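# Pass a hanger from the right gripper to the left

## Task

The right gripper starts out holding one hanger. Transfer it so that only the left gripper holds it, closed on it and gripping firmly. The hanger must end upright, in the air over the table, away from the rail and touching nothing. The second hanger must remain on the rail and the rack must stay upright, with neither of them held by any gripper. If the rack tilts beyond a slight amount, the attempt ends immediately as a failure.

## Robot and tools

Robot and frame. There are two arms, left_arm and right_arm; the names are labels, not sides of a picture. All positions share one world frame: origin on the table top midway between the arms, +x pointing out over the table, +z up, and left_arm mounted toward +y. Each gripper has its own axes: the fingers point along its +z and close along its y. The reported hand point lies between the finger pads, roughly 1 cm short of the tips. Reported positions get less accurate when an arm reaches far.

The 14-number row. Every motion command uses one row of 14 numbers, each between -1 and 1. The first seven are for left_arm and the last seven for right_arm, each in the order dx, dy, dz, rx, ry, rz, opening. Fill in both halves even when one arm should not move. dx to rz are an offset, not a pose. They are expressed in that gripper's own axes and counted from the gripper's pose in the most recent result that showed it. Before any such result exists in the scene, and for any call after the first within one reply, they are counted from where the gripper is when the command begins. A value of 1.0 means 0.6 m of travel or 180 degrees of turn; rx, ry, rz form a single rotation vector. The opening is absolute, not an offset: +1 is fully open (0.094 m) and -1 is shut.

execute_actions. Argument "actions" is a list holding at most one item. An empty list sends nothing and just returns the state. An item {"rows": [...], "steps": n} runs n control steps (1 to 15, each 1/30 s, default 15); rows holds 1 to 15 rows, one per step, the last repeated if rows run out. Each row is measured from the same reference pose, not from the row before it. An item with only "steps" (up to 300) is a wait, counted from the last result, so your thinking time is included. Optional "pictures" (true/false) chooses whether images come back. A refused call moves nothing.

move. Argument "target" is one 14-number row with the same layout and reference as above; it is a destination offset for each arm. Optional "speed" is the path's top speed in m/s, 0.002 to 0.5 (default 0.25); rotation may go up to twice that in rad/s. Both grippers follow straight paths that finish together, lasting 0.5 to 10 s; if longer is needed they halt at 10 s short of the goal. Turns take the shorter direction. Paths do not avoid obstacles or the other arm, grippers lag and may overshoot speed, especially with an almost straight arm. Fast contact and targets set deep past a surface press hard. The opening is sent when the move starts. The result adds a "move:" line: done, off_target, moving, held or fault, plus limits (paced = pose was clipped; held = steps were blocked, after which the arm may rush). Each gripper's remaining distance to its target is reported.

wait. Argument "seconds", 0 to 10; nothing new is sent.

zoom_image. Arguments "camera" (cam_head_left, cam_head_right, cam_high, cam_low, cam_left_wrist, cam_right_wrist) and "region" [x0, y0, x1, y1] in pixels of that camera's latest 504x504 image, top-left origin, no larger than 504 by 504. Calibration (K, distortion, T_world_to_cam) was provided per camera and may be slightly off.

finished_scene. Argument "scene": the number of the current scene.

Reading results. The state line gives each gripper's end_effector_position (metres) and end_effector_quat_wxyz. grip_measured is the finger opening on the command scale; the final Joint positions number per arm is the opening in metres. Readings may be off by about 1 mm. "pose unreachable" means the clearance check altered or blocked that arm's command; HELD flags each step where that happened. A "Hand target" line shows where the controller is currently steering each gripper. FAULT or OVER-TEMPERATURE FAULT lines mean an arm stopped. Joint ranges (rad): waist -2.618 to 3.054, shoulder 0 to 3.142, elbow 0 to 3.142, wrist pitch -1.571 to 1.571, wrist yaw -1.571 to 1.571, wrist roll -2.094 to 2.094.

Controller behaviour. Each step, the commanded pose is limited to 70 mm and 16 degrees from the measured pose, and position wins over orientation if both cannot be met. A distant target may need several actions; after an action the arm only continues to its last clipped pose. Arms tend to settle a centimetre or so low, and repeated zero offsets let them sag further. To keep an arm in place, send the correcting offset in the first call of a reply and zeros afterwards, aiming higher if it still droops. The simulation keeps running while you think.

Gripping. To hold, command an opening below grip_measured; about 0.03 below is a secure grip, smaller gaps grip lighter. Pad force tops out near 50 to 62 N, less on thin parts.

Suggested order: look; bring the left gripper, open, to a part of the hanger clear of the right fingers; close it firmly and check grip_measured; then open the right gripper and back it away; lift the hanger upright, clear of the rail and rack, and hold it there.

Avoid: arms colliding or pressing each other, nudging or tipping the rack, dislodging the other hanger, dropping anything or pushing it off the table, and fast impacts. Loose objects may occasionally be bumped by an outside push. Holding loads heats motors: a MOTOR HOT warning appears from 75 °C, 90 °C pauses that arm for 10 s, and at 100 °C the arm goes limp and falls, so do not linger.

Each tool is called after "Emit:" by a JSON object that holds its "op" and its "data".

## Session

Emit:
{"op": "execute_actions", "data": {"actions": []}}

Scene clock: 0.00 s of 4000.00 s.
left_arm: end_effector_position=(+0.4251, +0.2596, +0.4067) grip_measured=+1.000 end_effector_quat_wxyz=(+0.707, +0.033, +0.706, -0.036) | right_arm: end_effector_position=(+0.2902, +0.0237, +0.4007) grip_measured=-0.853 end_effector_quat_wxyz=(+0.546, -0.129, +0.824, +0.081)
Joint positions: left_arm=[-0.011  1.047  1.044  0.004  0.003 -0.003  0.094] | right_arm=[ 1.195  1.888  2.23  -0.912  0.765  0.41   0.007]
Joint velocities: left_arm=[ 0.007 -0.007 -0.012 -0.022  0.022  0.066  0.   ] | right_arm=[-0.012  0.007 -0.017 -0.022  0.022 -0.007  0.   ]
Hand target (left_arm): +0.423, +0.260, +0.411; +0.709, +0.033, +0.704, -0.036
Hand target (right_arm): +0.290, +0.020, +0.410; +0.553, -0.121, +0.820, +0.087
camera_calibration (this result's frames):
cam_right_wrist: T_world_to_cam=[[0.297882, -0.941576, 0.157166, -0.135938], [-0.714921, -0.329146, -0.616887, 0.506335], [0.632577, 0.0713982, -0.7712, 0.238585], [0, 0, 0, 1]] pos_world=[0.25156, 0.0216277, 0.517714]

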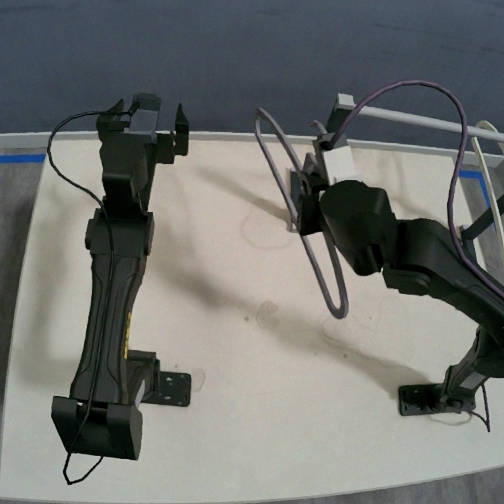

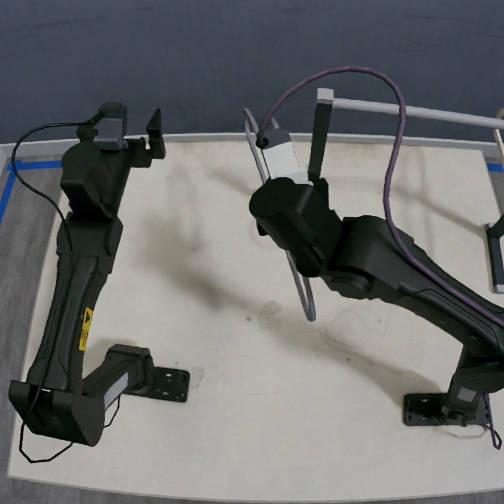

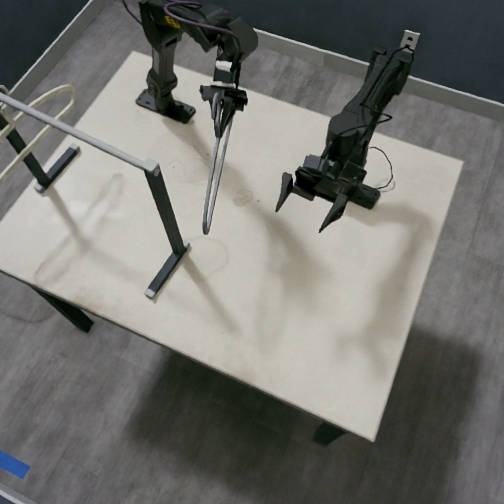

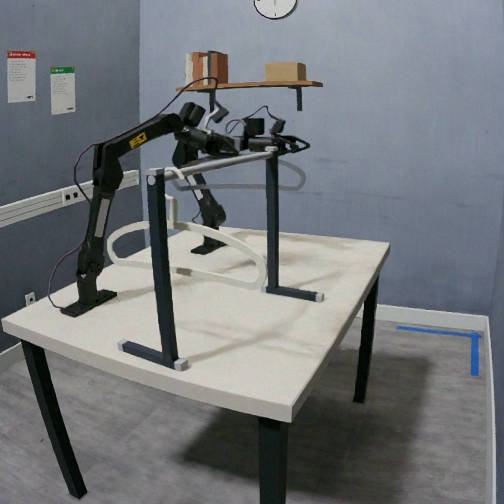

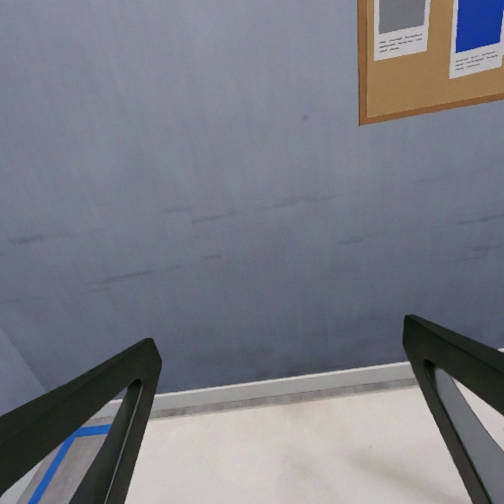

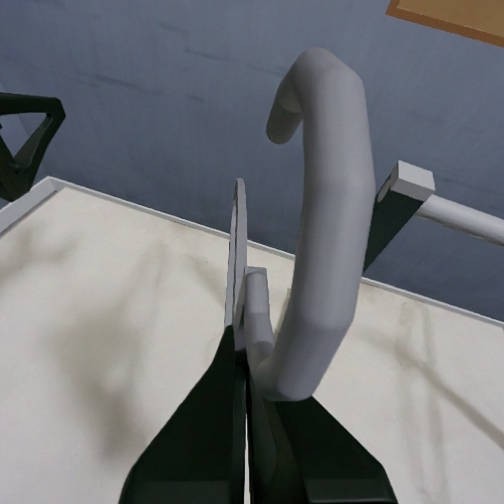

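Emit:
{"op": "move", "data": {"target": [0.137,-0.297,-0.38,0.458,0.135,0.123,0.0, 0.258,0.023,-0.092,-0.371,-0.003,-0.158,-0.9], "speed": 0.25}}

Emit:
{"op": "zoom_image", "data": {"camera": "cam_high", "region": [160, 60, 340, 210]}}

Scene clock: 9.10 s of 4000.00 s.
left_arm: end_effector_position=(+0.1828, +0.1052, +0.3221) grip_measured=+0.002 end_effector_quat_wxyz=(+0.362, +0.609, +0.614, -0.349) | right_arm: end_effector_position=(+0.1779, +0.0049, +0.2737) grip_measured=-0.863 end_effector_quat_wxyz=(-0.391, +0.590, -0.594, -0.382)
Joint positions: left_arm=[-0.179  1.053  1.333 -1.395  0.988  1.053  0.047] | right_arm=[ 0.863  1.38   1.154 -0.309 -0.661 -0.357  0.006]
Joint velocities: left_arm=[ 0.002  0.002 -0.007 -0.022  0.007 -0.007  0.   ] | right_arm=[-0.007 -0.012 -0.002  0.007 -0.051  0.007 -0.001]
Hand target (left_arm): +0.181, +0.104, +0.325; +0.354, +0.611, +0.613, -0.355
Hand target (right_arm): +0.179, +0.005, +0.281; -0.401, +0.591, -0.582, -0.389
Off the commanded pose (left_arm): 0.004 m, 1 deg.
Off the commanded pose (right_arm): 0.007 m, 1 deg.
After step 90, 2.43 s passed at rest.
move: done
camera_calibration (this result's frames):
cam_left_wrist: T_world_to_cam=[[-0.980688, 0.00268895, -0.195561, 0.246629], [0.116858, 0.809853, -0.574877, 0.113533], [0.15683, -0.586627, -0.794527, 0.381073], [0, 0, 0, 1]] pos_world=[0.168836, 0.130939, 0.416271]
cam_right_wrist: T_world_to_cam=[[0.987463, -0.008939, 0.157599, -0.227636], [0.0895356, -0.790533, -0.605839, 0.197589], [0.130003, 0.612354, -0.779821, 0.302176], [0, 0, 0, 1]] pos_world=[0.167807, -0.0308732, 0.391226]

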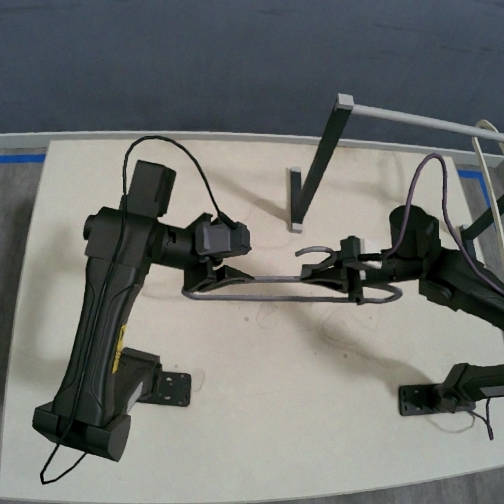

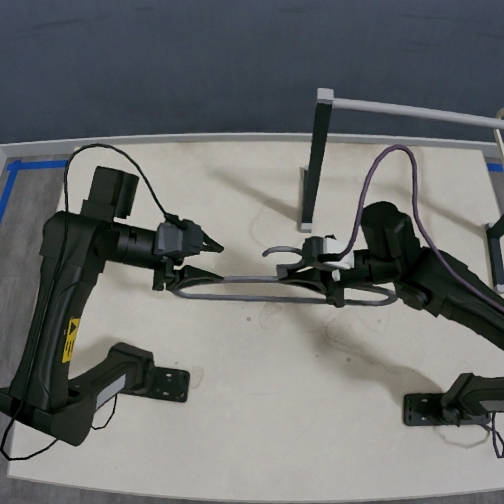

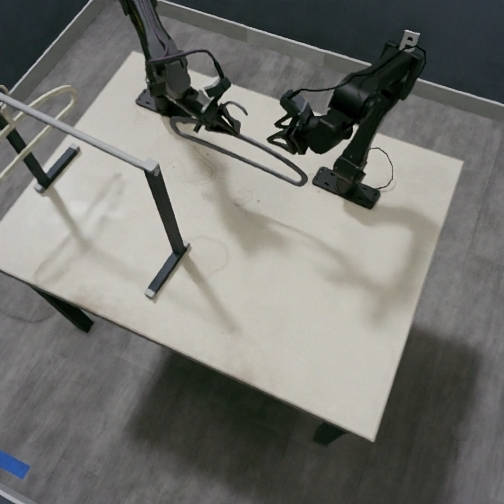

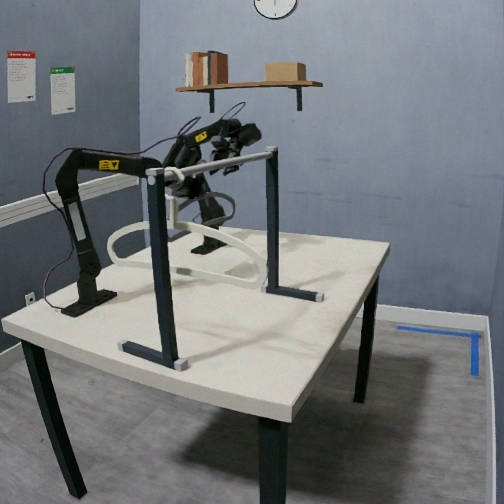

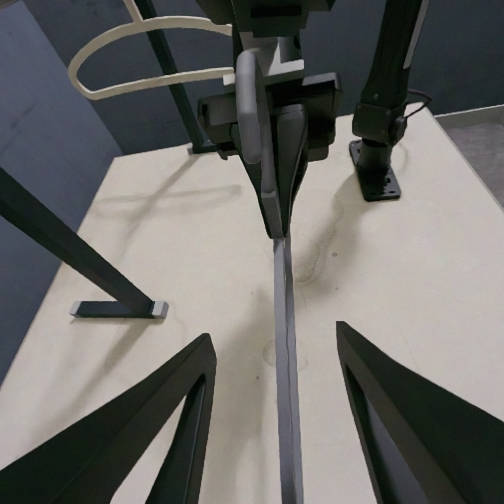

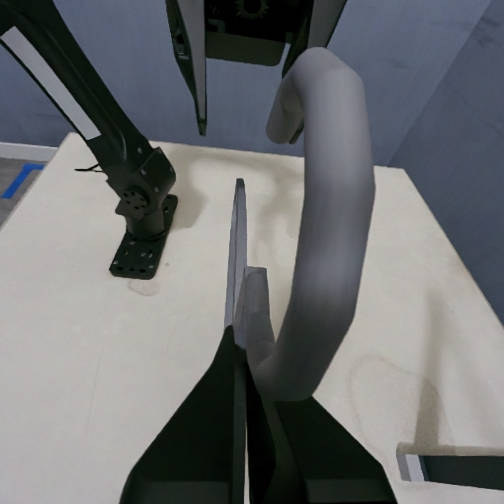

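Region (160, 60, 340, 210) of cam_high's 504x504 image, scaled by 2.800, with more detail than that image has.

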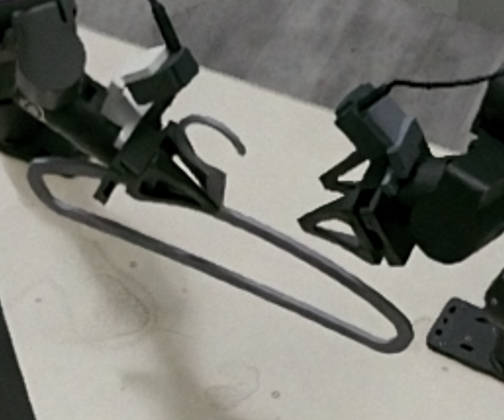

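Emit:
{"op": "move", "data": {"target": [0.059,-0.012,0.125,0.003,0.003,-0.004,-0.2, -0.011,0,-0.005,0,-0.008,0.003,-0.9], "speed": 0.1}}

Emit:
{"op": "zoom_image", "data": {"camera": "cam_high", "region": [200, 80, 300, 180]}}

Scene clock: 13.93 s of 4000.00 s.
left_arm: end_effector_position=(+0.1816, +0.0566, +0.2520) grip_measured=-0.198 end_effector_quat_wxyz=(+0.345, +0.607, +0.623, -0.352) | right_arm: end_effector_position=(+0.1773, +0.0046, +0.2732) grip_measured=-0.863 end_effector_quat_wxyz=(-0.386, +0.585, -0.600, -0.386)
Joint positions: left_arm=[-0.484  0.962  0.964 -0.84   0.808  0.654  0.038] | right_arm=[ 0.863  1.38   1.154 -0.312 -0.663 -0.339  0.006]
Joint velocities: left_arm=[ 0.012 -0.002  0.007 -0.007  0.007 -0.051 -0.   ] | right_arm=[-0.007  0.007 -0.012 -0.007  0.051 -0.081  0.   ]
Hand target (left_arm): +0.177, +0.058, +0.254; +0.353, +0.609, +0.617, -0.352
Hand target (right_arm): +0.178, +0.005, +0.281; -0.397, +0.583, -0.592, -0.391
Off the commanded pose (left_arm): 0.005 m, 1 deg.
Off the commanded pose (right_arm): 0.008 m, 2 deg.
After step 90, 0.33 s passed at rest.
move: done
camera_calibration (this result's frames):
cam_left_wrist: T_world_to_cam=[[-0.986392, 0.00712834, -0.164256, 0.224758], [0.099292, 0.822118, -0.560592, 0.111576], [0.131042, -0.569273, -0.811638, 0.305024], [0, 0, 0, 1]] pos_world=[0.17065, 0.080311, 0.347036]
cam_right_wrist: T_world_to_cam=[[0.990338, -0.0138849, 0.137979, -0.222022], [0.0733336, -0.792038, -0.606051, 0.200054], [0.1177, 0.610314, -0.783367, 0.305129], [0, 0, 0, 1]] pos_world=[0.169292, -0.0308568, 0.390906]

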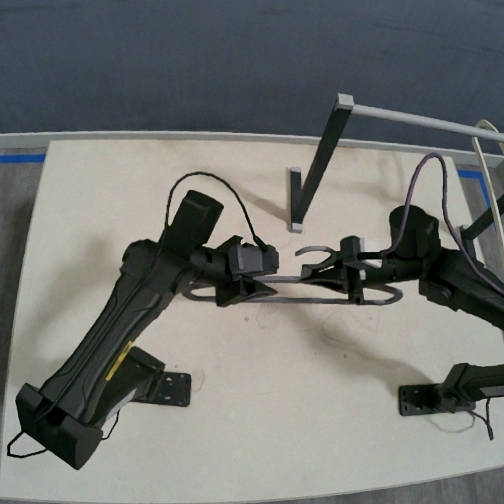

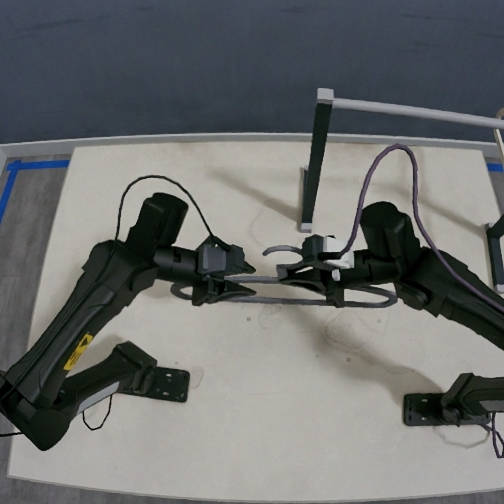

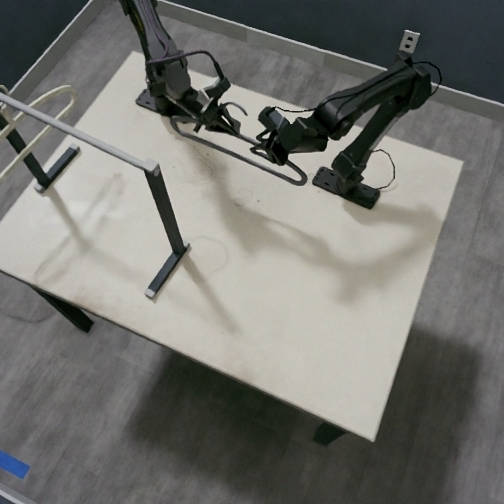

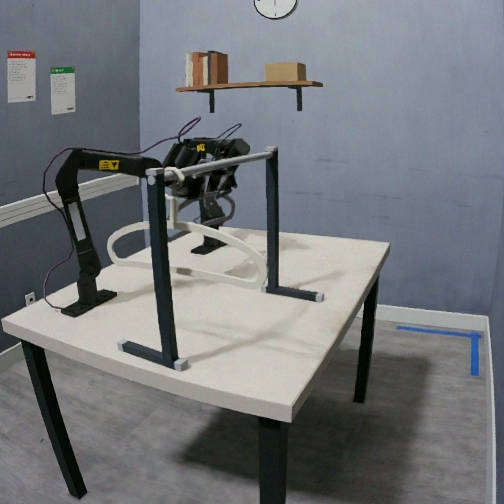

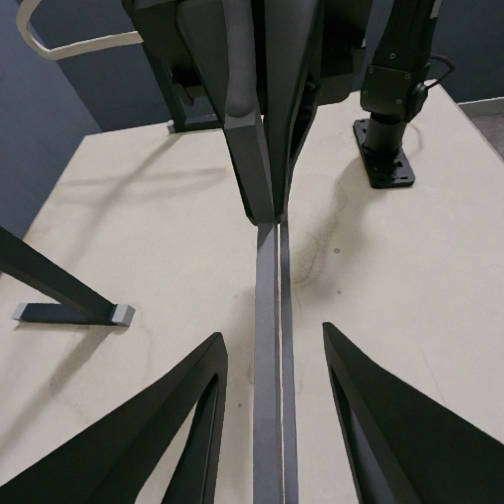

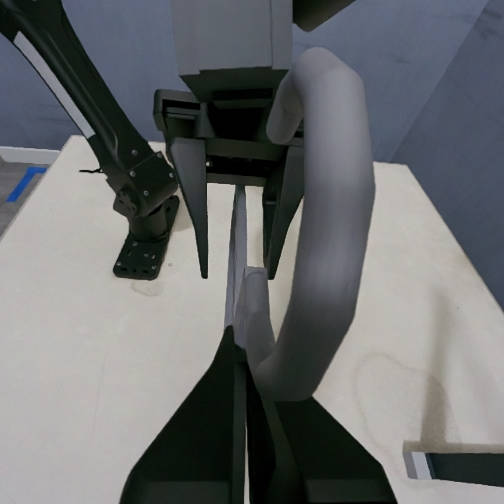

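Region (200, 80, 300, 180) of cam_high's 504x504 image, scaled by 5.040, with more detail than that image has.

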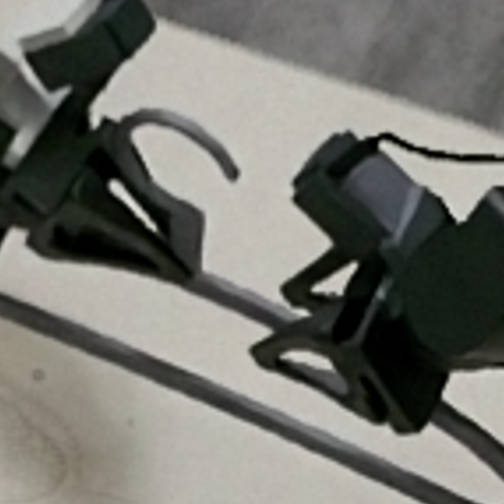

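Emit:
{"op": "execute_actions", "data": {"actions": [{"rows":[[-0.002,0.003,-0.003,0,-0.004,0,-0.6,-0.012,0,-0.005,0,-0.008,0,-0.9],[-0.002,0.003,-0.003,0,-0.004,0,-0.6,-0.012,0,-0.005,0,-0.008,0,-0.9],[-0.002,0.003,-0.003,0,-0.004,0,-0.7,-0.012,0,-0.005,0,-0.008,0,-0.9],[-0.002,0.003,-0.003,0,-0.004,0,-0.7,-0.012,0,-0.005,0,-0.008,0,-0.9],[-0.002,0.003,-0.003,0,-0.004,0,-0.95,-0.012,0,-0.005,0,-0.008,0,-0.9]]}]}}

Emit:
{"op": "zoom_image", "data": {"camera": "cam_head_right", "region": [180, 220, 330, 320]}}

Scene clock: 20.80 s of 4000.00 s.
left_arm: end_effector_position=(+0.1808, +0.0573, +0.2526) grip_measured=-0.889 end_effector_quat_wxyz=(+0.347, +0.611, +0.617, -0.354) | right_arm: end_effector_position=(+0.1776, +0.0044, +0.2734) grip_measured=-0.861 end_effector_quat_wxyz=(-0.385, +0.584, -0.601, -0.387)
Joint positions: left_arm=[-0.476  0.962  0.964 -0.846  0.822  0.675  0.005] | right_arm=[ 0.861  1.38   1.154 -0.312 -0.666 -0.336  0.007]
Joint velocities: left_arm=[-0.007 -0.002  0.002 -0.022  0.037  0.022 -0.001] | right_arm=[ 0.002 -0.017 -0.007 -0.081  0.007 -0.037 -0.001]
Hand target (left_arm): +0.183, +0.058, +0.254; +0.349, +0.605, +0.621, -0.356
Hand target (right_arm): +0.177, +0.005, +0.281; -0.393, +0.580, -0.595, -0.393
Off the commanded pose (left_arm): 0.003 m, 1 deg.
Off the commanded pose (right_arm): 0.008 m, 1 deg.
Steps of this call (steps 1 to 90: nothing new was sent; then 3.37 s passed at rest; steps 91 to 105: all 15 steps of this action). Readings (end_effector_position):
91: left_arm (+0.1822, +0.0567, +0.2522) | right_arm (+0.1773, +0.0046, +0.2732)
92: left_arm (+0.1829, +0.0571, +0.2522) | right_arm (+0.1773, +0.0046, +0.2732)
94: left_arm (+0.1838, +0.0576, +0.2522) | right_arm (+0.1773, +0.0046, +0.2732)
98: left_arm (+0.1809, +0.0573, +0.2527) | right_arm (+0.1776, +0.0044, +0.2734)
105: the state above
camera_calibration (this result's frames):
cam_left_wrist: T_world_to_cam=[[-0.985024, 0.0179043, -0.171485, 0.225086], [0.113158, 0.817551, -0.564629, 0.110184], [0.130088, -0.575578, -0.807334, 0.305489], [0, 0, 0, 1]] pos_world=[0.169507, 0.0817219, 0.347443]
cam_right_wrist: T_world_to_cam=[[0.990807, -0.0148937, 0.134462, -0.221459], [0.0705194, -0.791344, -0.60729, 0.200789], [0.11545, 0.611189, -0.783019, 0.305731], [0, 0, 0, 1]] pos_world=[0.169966, -0.0312647, 0.391108]

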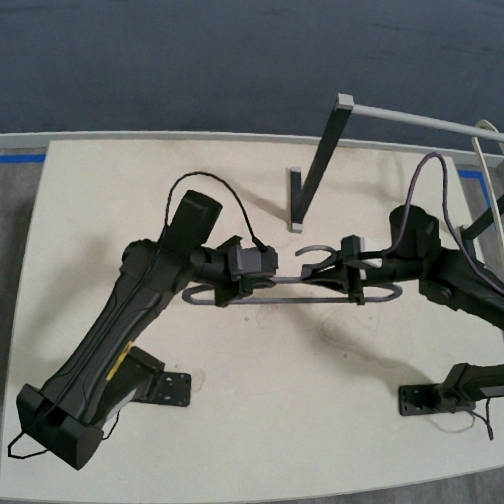

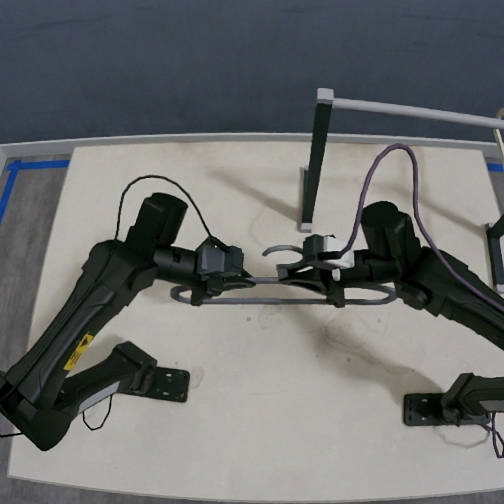

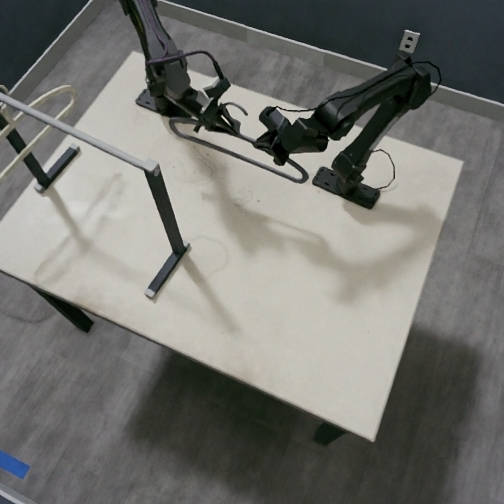

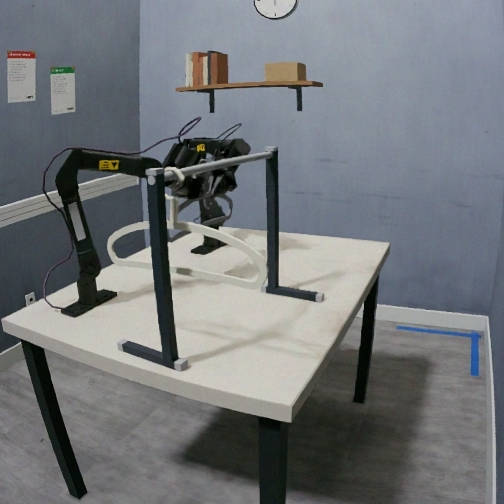

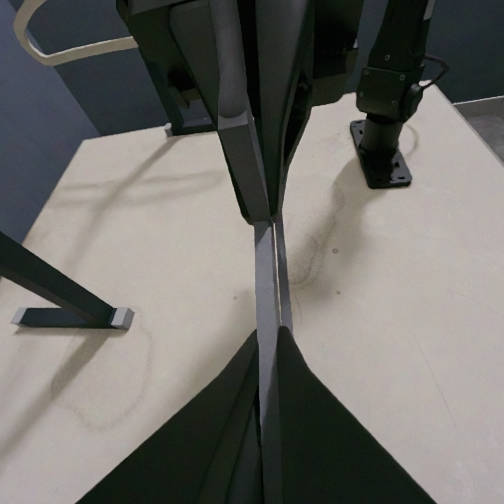

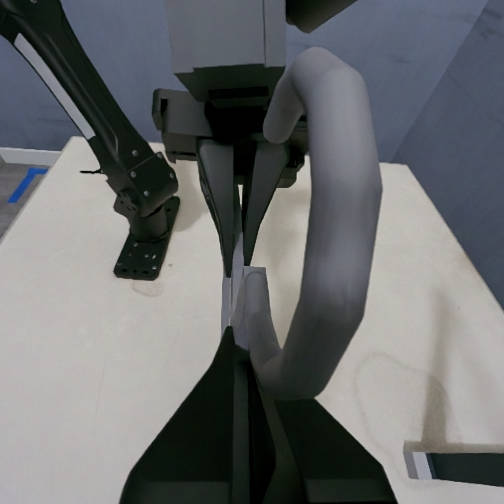

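Region (180, 220, 330, 320) of cam_head_right's 504x504 image, scaled by 3.360, with more detail than that image has.

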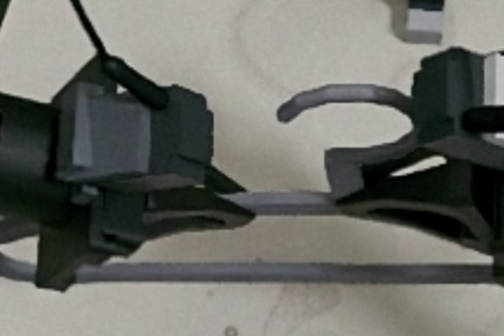

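Emit:
{"op": "execute_actions", "data": {"actions": [{"rows":[[-0.002,0,-0.003,0,-0.004,0,-0.95,-0.012,0,-0.005,0,-0.008,0,0.3]],"steps":10}], "pictures": false}}

Emit:
{"op": "move", "data": {"target": [0,0,0,0,0,0,-0.95, -0.07,0.02,-0.18,0.125,0,0.06,0.3], "speed": 0.2}}

Emit:
{"op": "move", "data": {"target": [0.11,0.158,-0.287,-0.333,-0.02,-0.195,-0.95, -0.03,0.03,-0.06,0,-0.01,0,0.3], "speed": 0.3}}

Scene clock: 27.97 s of 4000.00 s.
left_arm: end_effector_position=(+0.1817, +0.0578, +0.2524) grip_measured=-0.890 end_effector_quat_wxyz=(+0.348, +0.611, +0.618, -0.352) | right_arm: end_effector_position=(+0.1783, +0.0051, +0.2752) grip_measured=+0.298 end_effector_quat_wxyz=(-0.388, +0.581, -0.600, -0.389)
Joint positions: left_arm=[-0.473  0.962  0.964 -0.846  0.82   0.675  0.005] | right_arm=[ 0.861  1.38   1.154 -0.302 -0.666 -0.328  0.061]
Joint velocities: left_arm=[ 0.002  0.002 -0.002  0.007 -0.007 -0.066 -0.   ] | right_arm=[-0.002 -0.017  0.002 -0.007  0.022 -0.066  0.   ]
Hand target (left_arm): +0.181, +0.058, +0.255; +0.351, +0.609, +0.615, -0.358
Hand target (right_arm): +0.178, +0.004, +0.281; -0.393, +0.579, -0.596, -0.394
Off the commanded pose (left_arm): 0.002 m, 1 deg.
Off the commanded pose (right_arm): 0.006 m, 1 deg.
Steps of this call (steps 1 to 90: nothing new was sent; then 3.83 s passed at rest; steps 91 to 100: all 10 steps of this action). Readings (end_effector_position):
91: left_arm (+0.1808, +0.0574, +0.2526) | right_arm (+0.1776, +0.0044, +0.2734)
92: left_arm (+0.1813, +0.0576, +0.2524) | right_arm (+0.1778, +0.0046, +0.2739)
94: left_arm (+0.1817, +0.0578, +0.2524) | right_arm (+0.1780, +0.0049, +0.2746)
98: left_arm (+0.1817, +0.0578, +0.2524) | right_arm (+0.1782, +0.0051, +0.2750)
100: the state above

Scene clock: 29.97 s of 4000.00 s.
left_arm: end_effector_position=(+0.1834, +0.0586, +0.2512) grip_measured=-0.890 end_effector_quat_wxyz=(+0.348, +0.610, +0.621, -0.347) | right_arm: end_effector_position=(+0.1698, -0.0734, +0.3419) grip_measured=+0.298 end_effector_quat_wxyz=(+0.441, -0.441, +0.725, +0.293)
Joint positions: left_arm=[-0.473  0.962  0.964 -0.846  0.807  0.675  0.005] | right_arm=[ 0.931  1.078  1.249 -0.638 -0.219 -0.069  0.061]
Joint velocities: left_arm=[-0.007  0.032 -0.002  0.007  0.051 -0.007 -0.001] | right_arm=[-0.002 -0.012  0.007 -0.066  0.007 -0.037  0.   ]
Hand target (left_arm): +0.182, +0.058, +0.252; +0.348, +0.611, +0.618, -0.352
Hand target (right_arm): +0.165, -0.076, +0.356; +0.453, -0.438, +0.717, +0.297
Off the commanded pose (left_arm): 0.002 m, 1 deg.
Off the commanded pose (right_arm): 0.016 m, 2 deg.
move: off_target (right_arm)
camera_calibration (this result's frames):
cam_left_wrist: T_world_to_cam=[[-0.984121, 0.00781029, -0.177328, 0.229253], [0.106771, 0.824127, -0.556251, 0.10674], [0.141796, -0.566351, -0.811874, 0.303146], [0, 0, 0, 1]] pos_world=[0.171231, 0.0819294, 0.346144]
cam_right_wrist: T_world_to_cam=[[0.896099, -0.429024, 0.113779, -0.23141], [-0.292179, -0.763139, -0.576412, 0.234529], [0.334124, 0.483278, -0.809199, 0.370213], [0, 0, 0, 1]] pos_world=[0.152193, -0.0992178, 0.461092]

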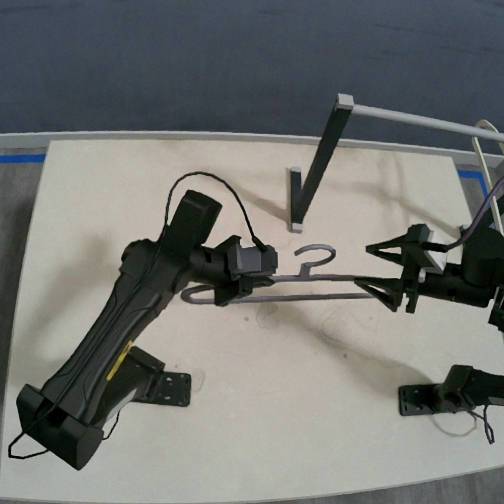

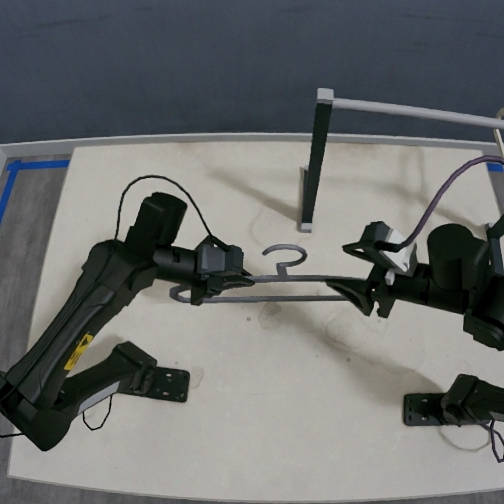

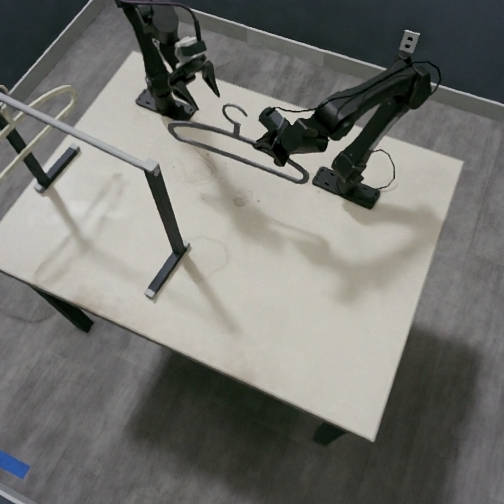

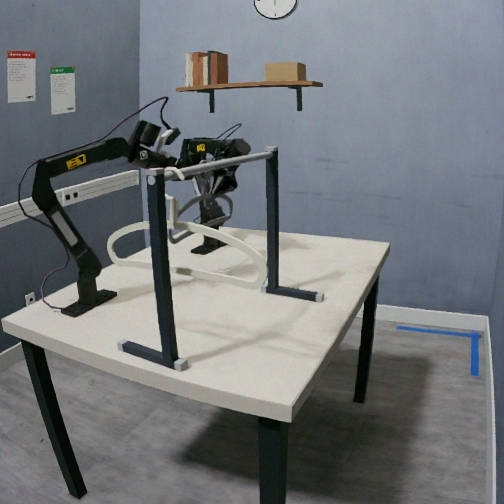

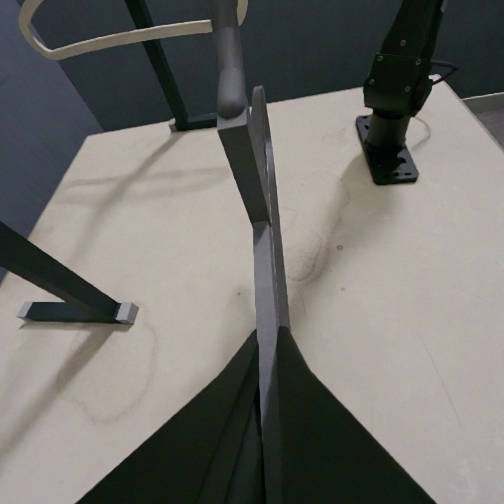

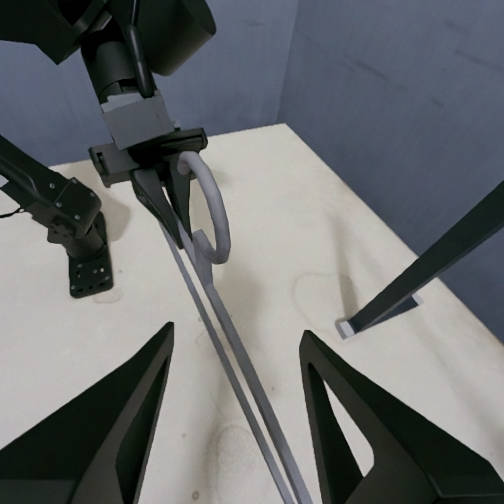

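Scene clock: 32.57 s of 4000.00 s.
left_arm: end_effector_position=(+0.2752, +0.2395, +0.2676) grip_measured=-0.889 end_effector_quat_wxyz=(+0.476, +0.143, +0.861, -0.106) | right_arm: end_effector_position=(+0.1500, -0.0824, +0.3564) grip_measured=+0.298 end_effector_quat_wxyz=(+0.435, -0.441, +0.729, +0.293)
Joint positions: left_arm=[ 0.085  0.651  0.914 -0.85   0.325  0.156  0.005] | right_arm=[ 0.986  1.045  1.309 -0.738 -0.171 -0.039  0.061]
Joint velocities: left_arm=[-0.002 -0.017 -0.007 -0.051 -0.007 -0.037 -0.001] | right_arm=[-0.007 -0.007 -0.012 -0.007  0.022  0.037  0.001]
Hand target (left_arm): +0.276, +0.241, +0.284; +0.506, +0.141, +0.845, -0.099
Hand target (right_arm): +0.144, -0.088, +0.374; +0.452, -0.436, +0.718, +0.300
Off the commanded pose (left_arm): 0.016 m, 4 deg.
Off the commanded pose (right_arm): 0.020 m, 2 deg.
move: off_target (left_arm, right_arm)
camera_calibration (this result's frames):
cam_left_wrist: T_world_to_cam=[[-0.366332, -0.920209, -0.137901, 0.362765], [-0.743225, 0.378545, -0.551653, 0.296375], [0.559837, -0.099597, -0.822595, 0.182019], [0, 0, 0, 1]] pos_world=[0.251265, 0.239756, 0.36325]
cam_right_wrist: T_world_to_cam=[[0.897149, -0.428592, 0.106919, -0.216844], [-0.29889, -0.767219, -0.567486, 0.227679], [0.32525, 0.477163, -0.816412, 0.396389], [0, 0, 0, 1]] pos_world=[0.133666, -0.1074, 0.476006]

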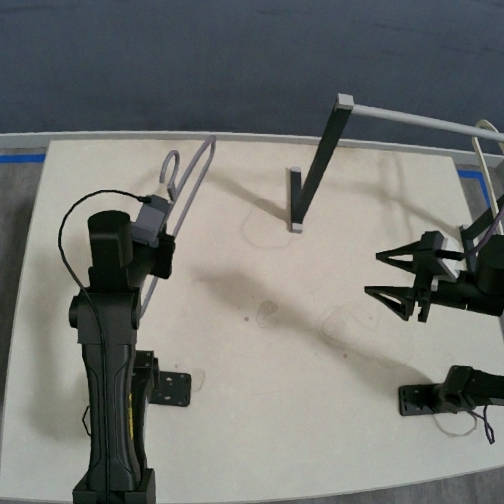

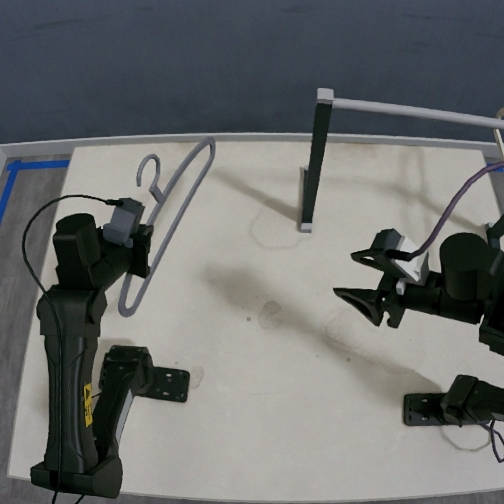

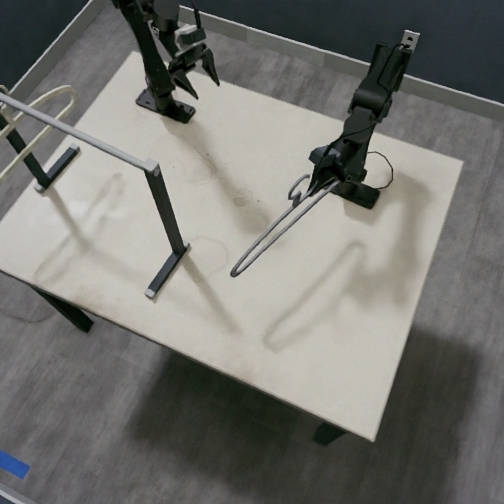

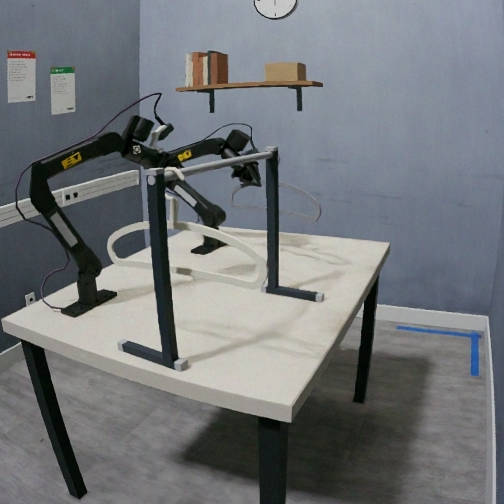

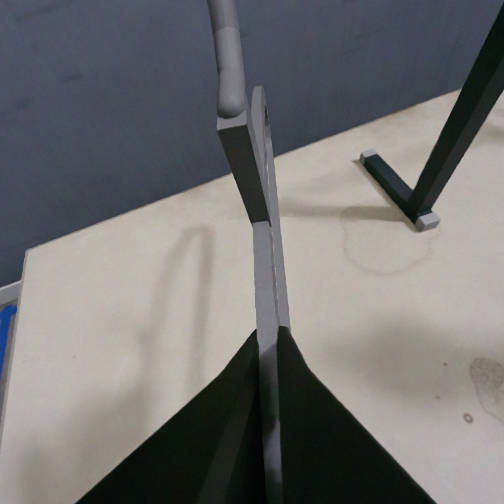

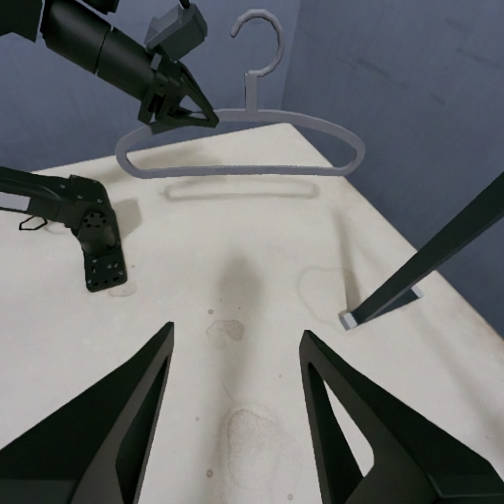

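Emit:
{"op": "finished_scene", "data": {"scene": 2}}

The scene is finished: the task was done.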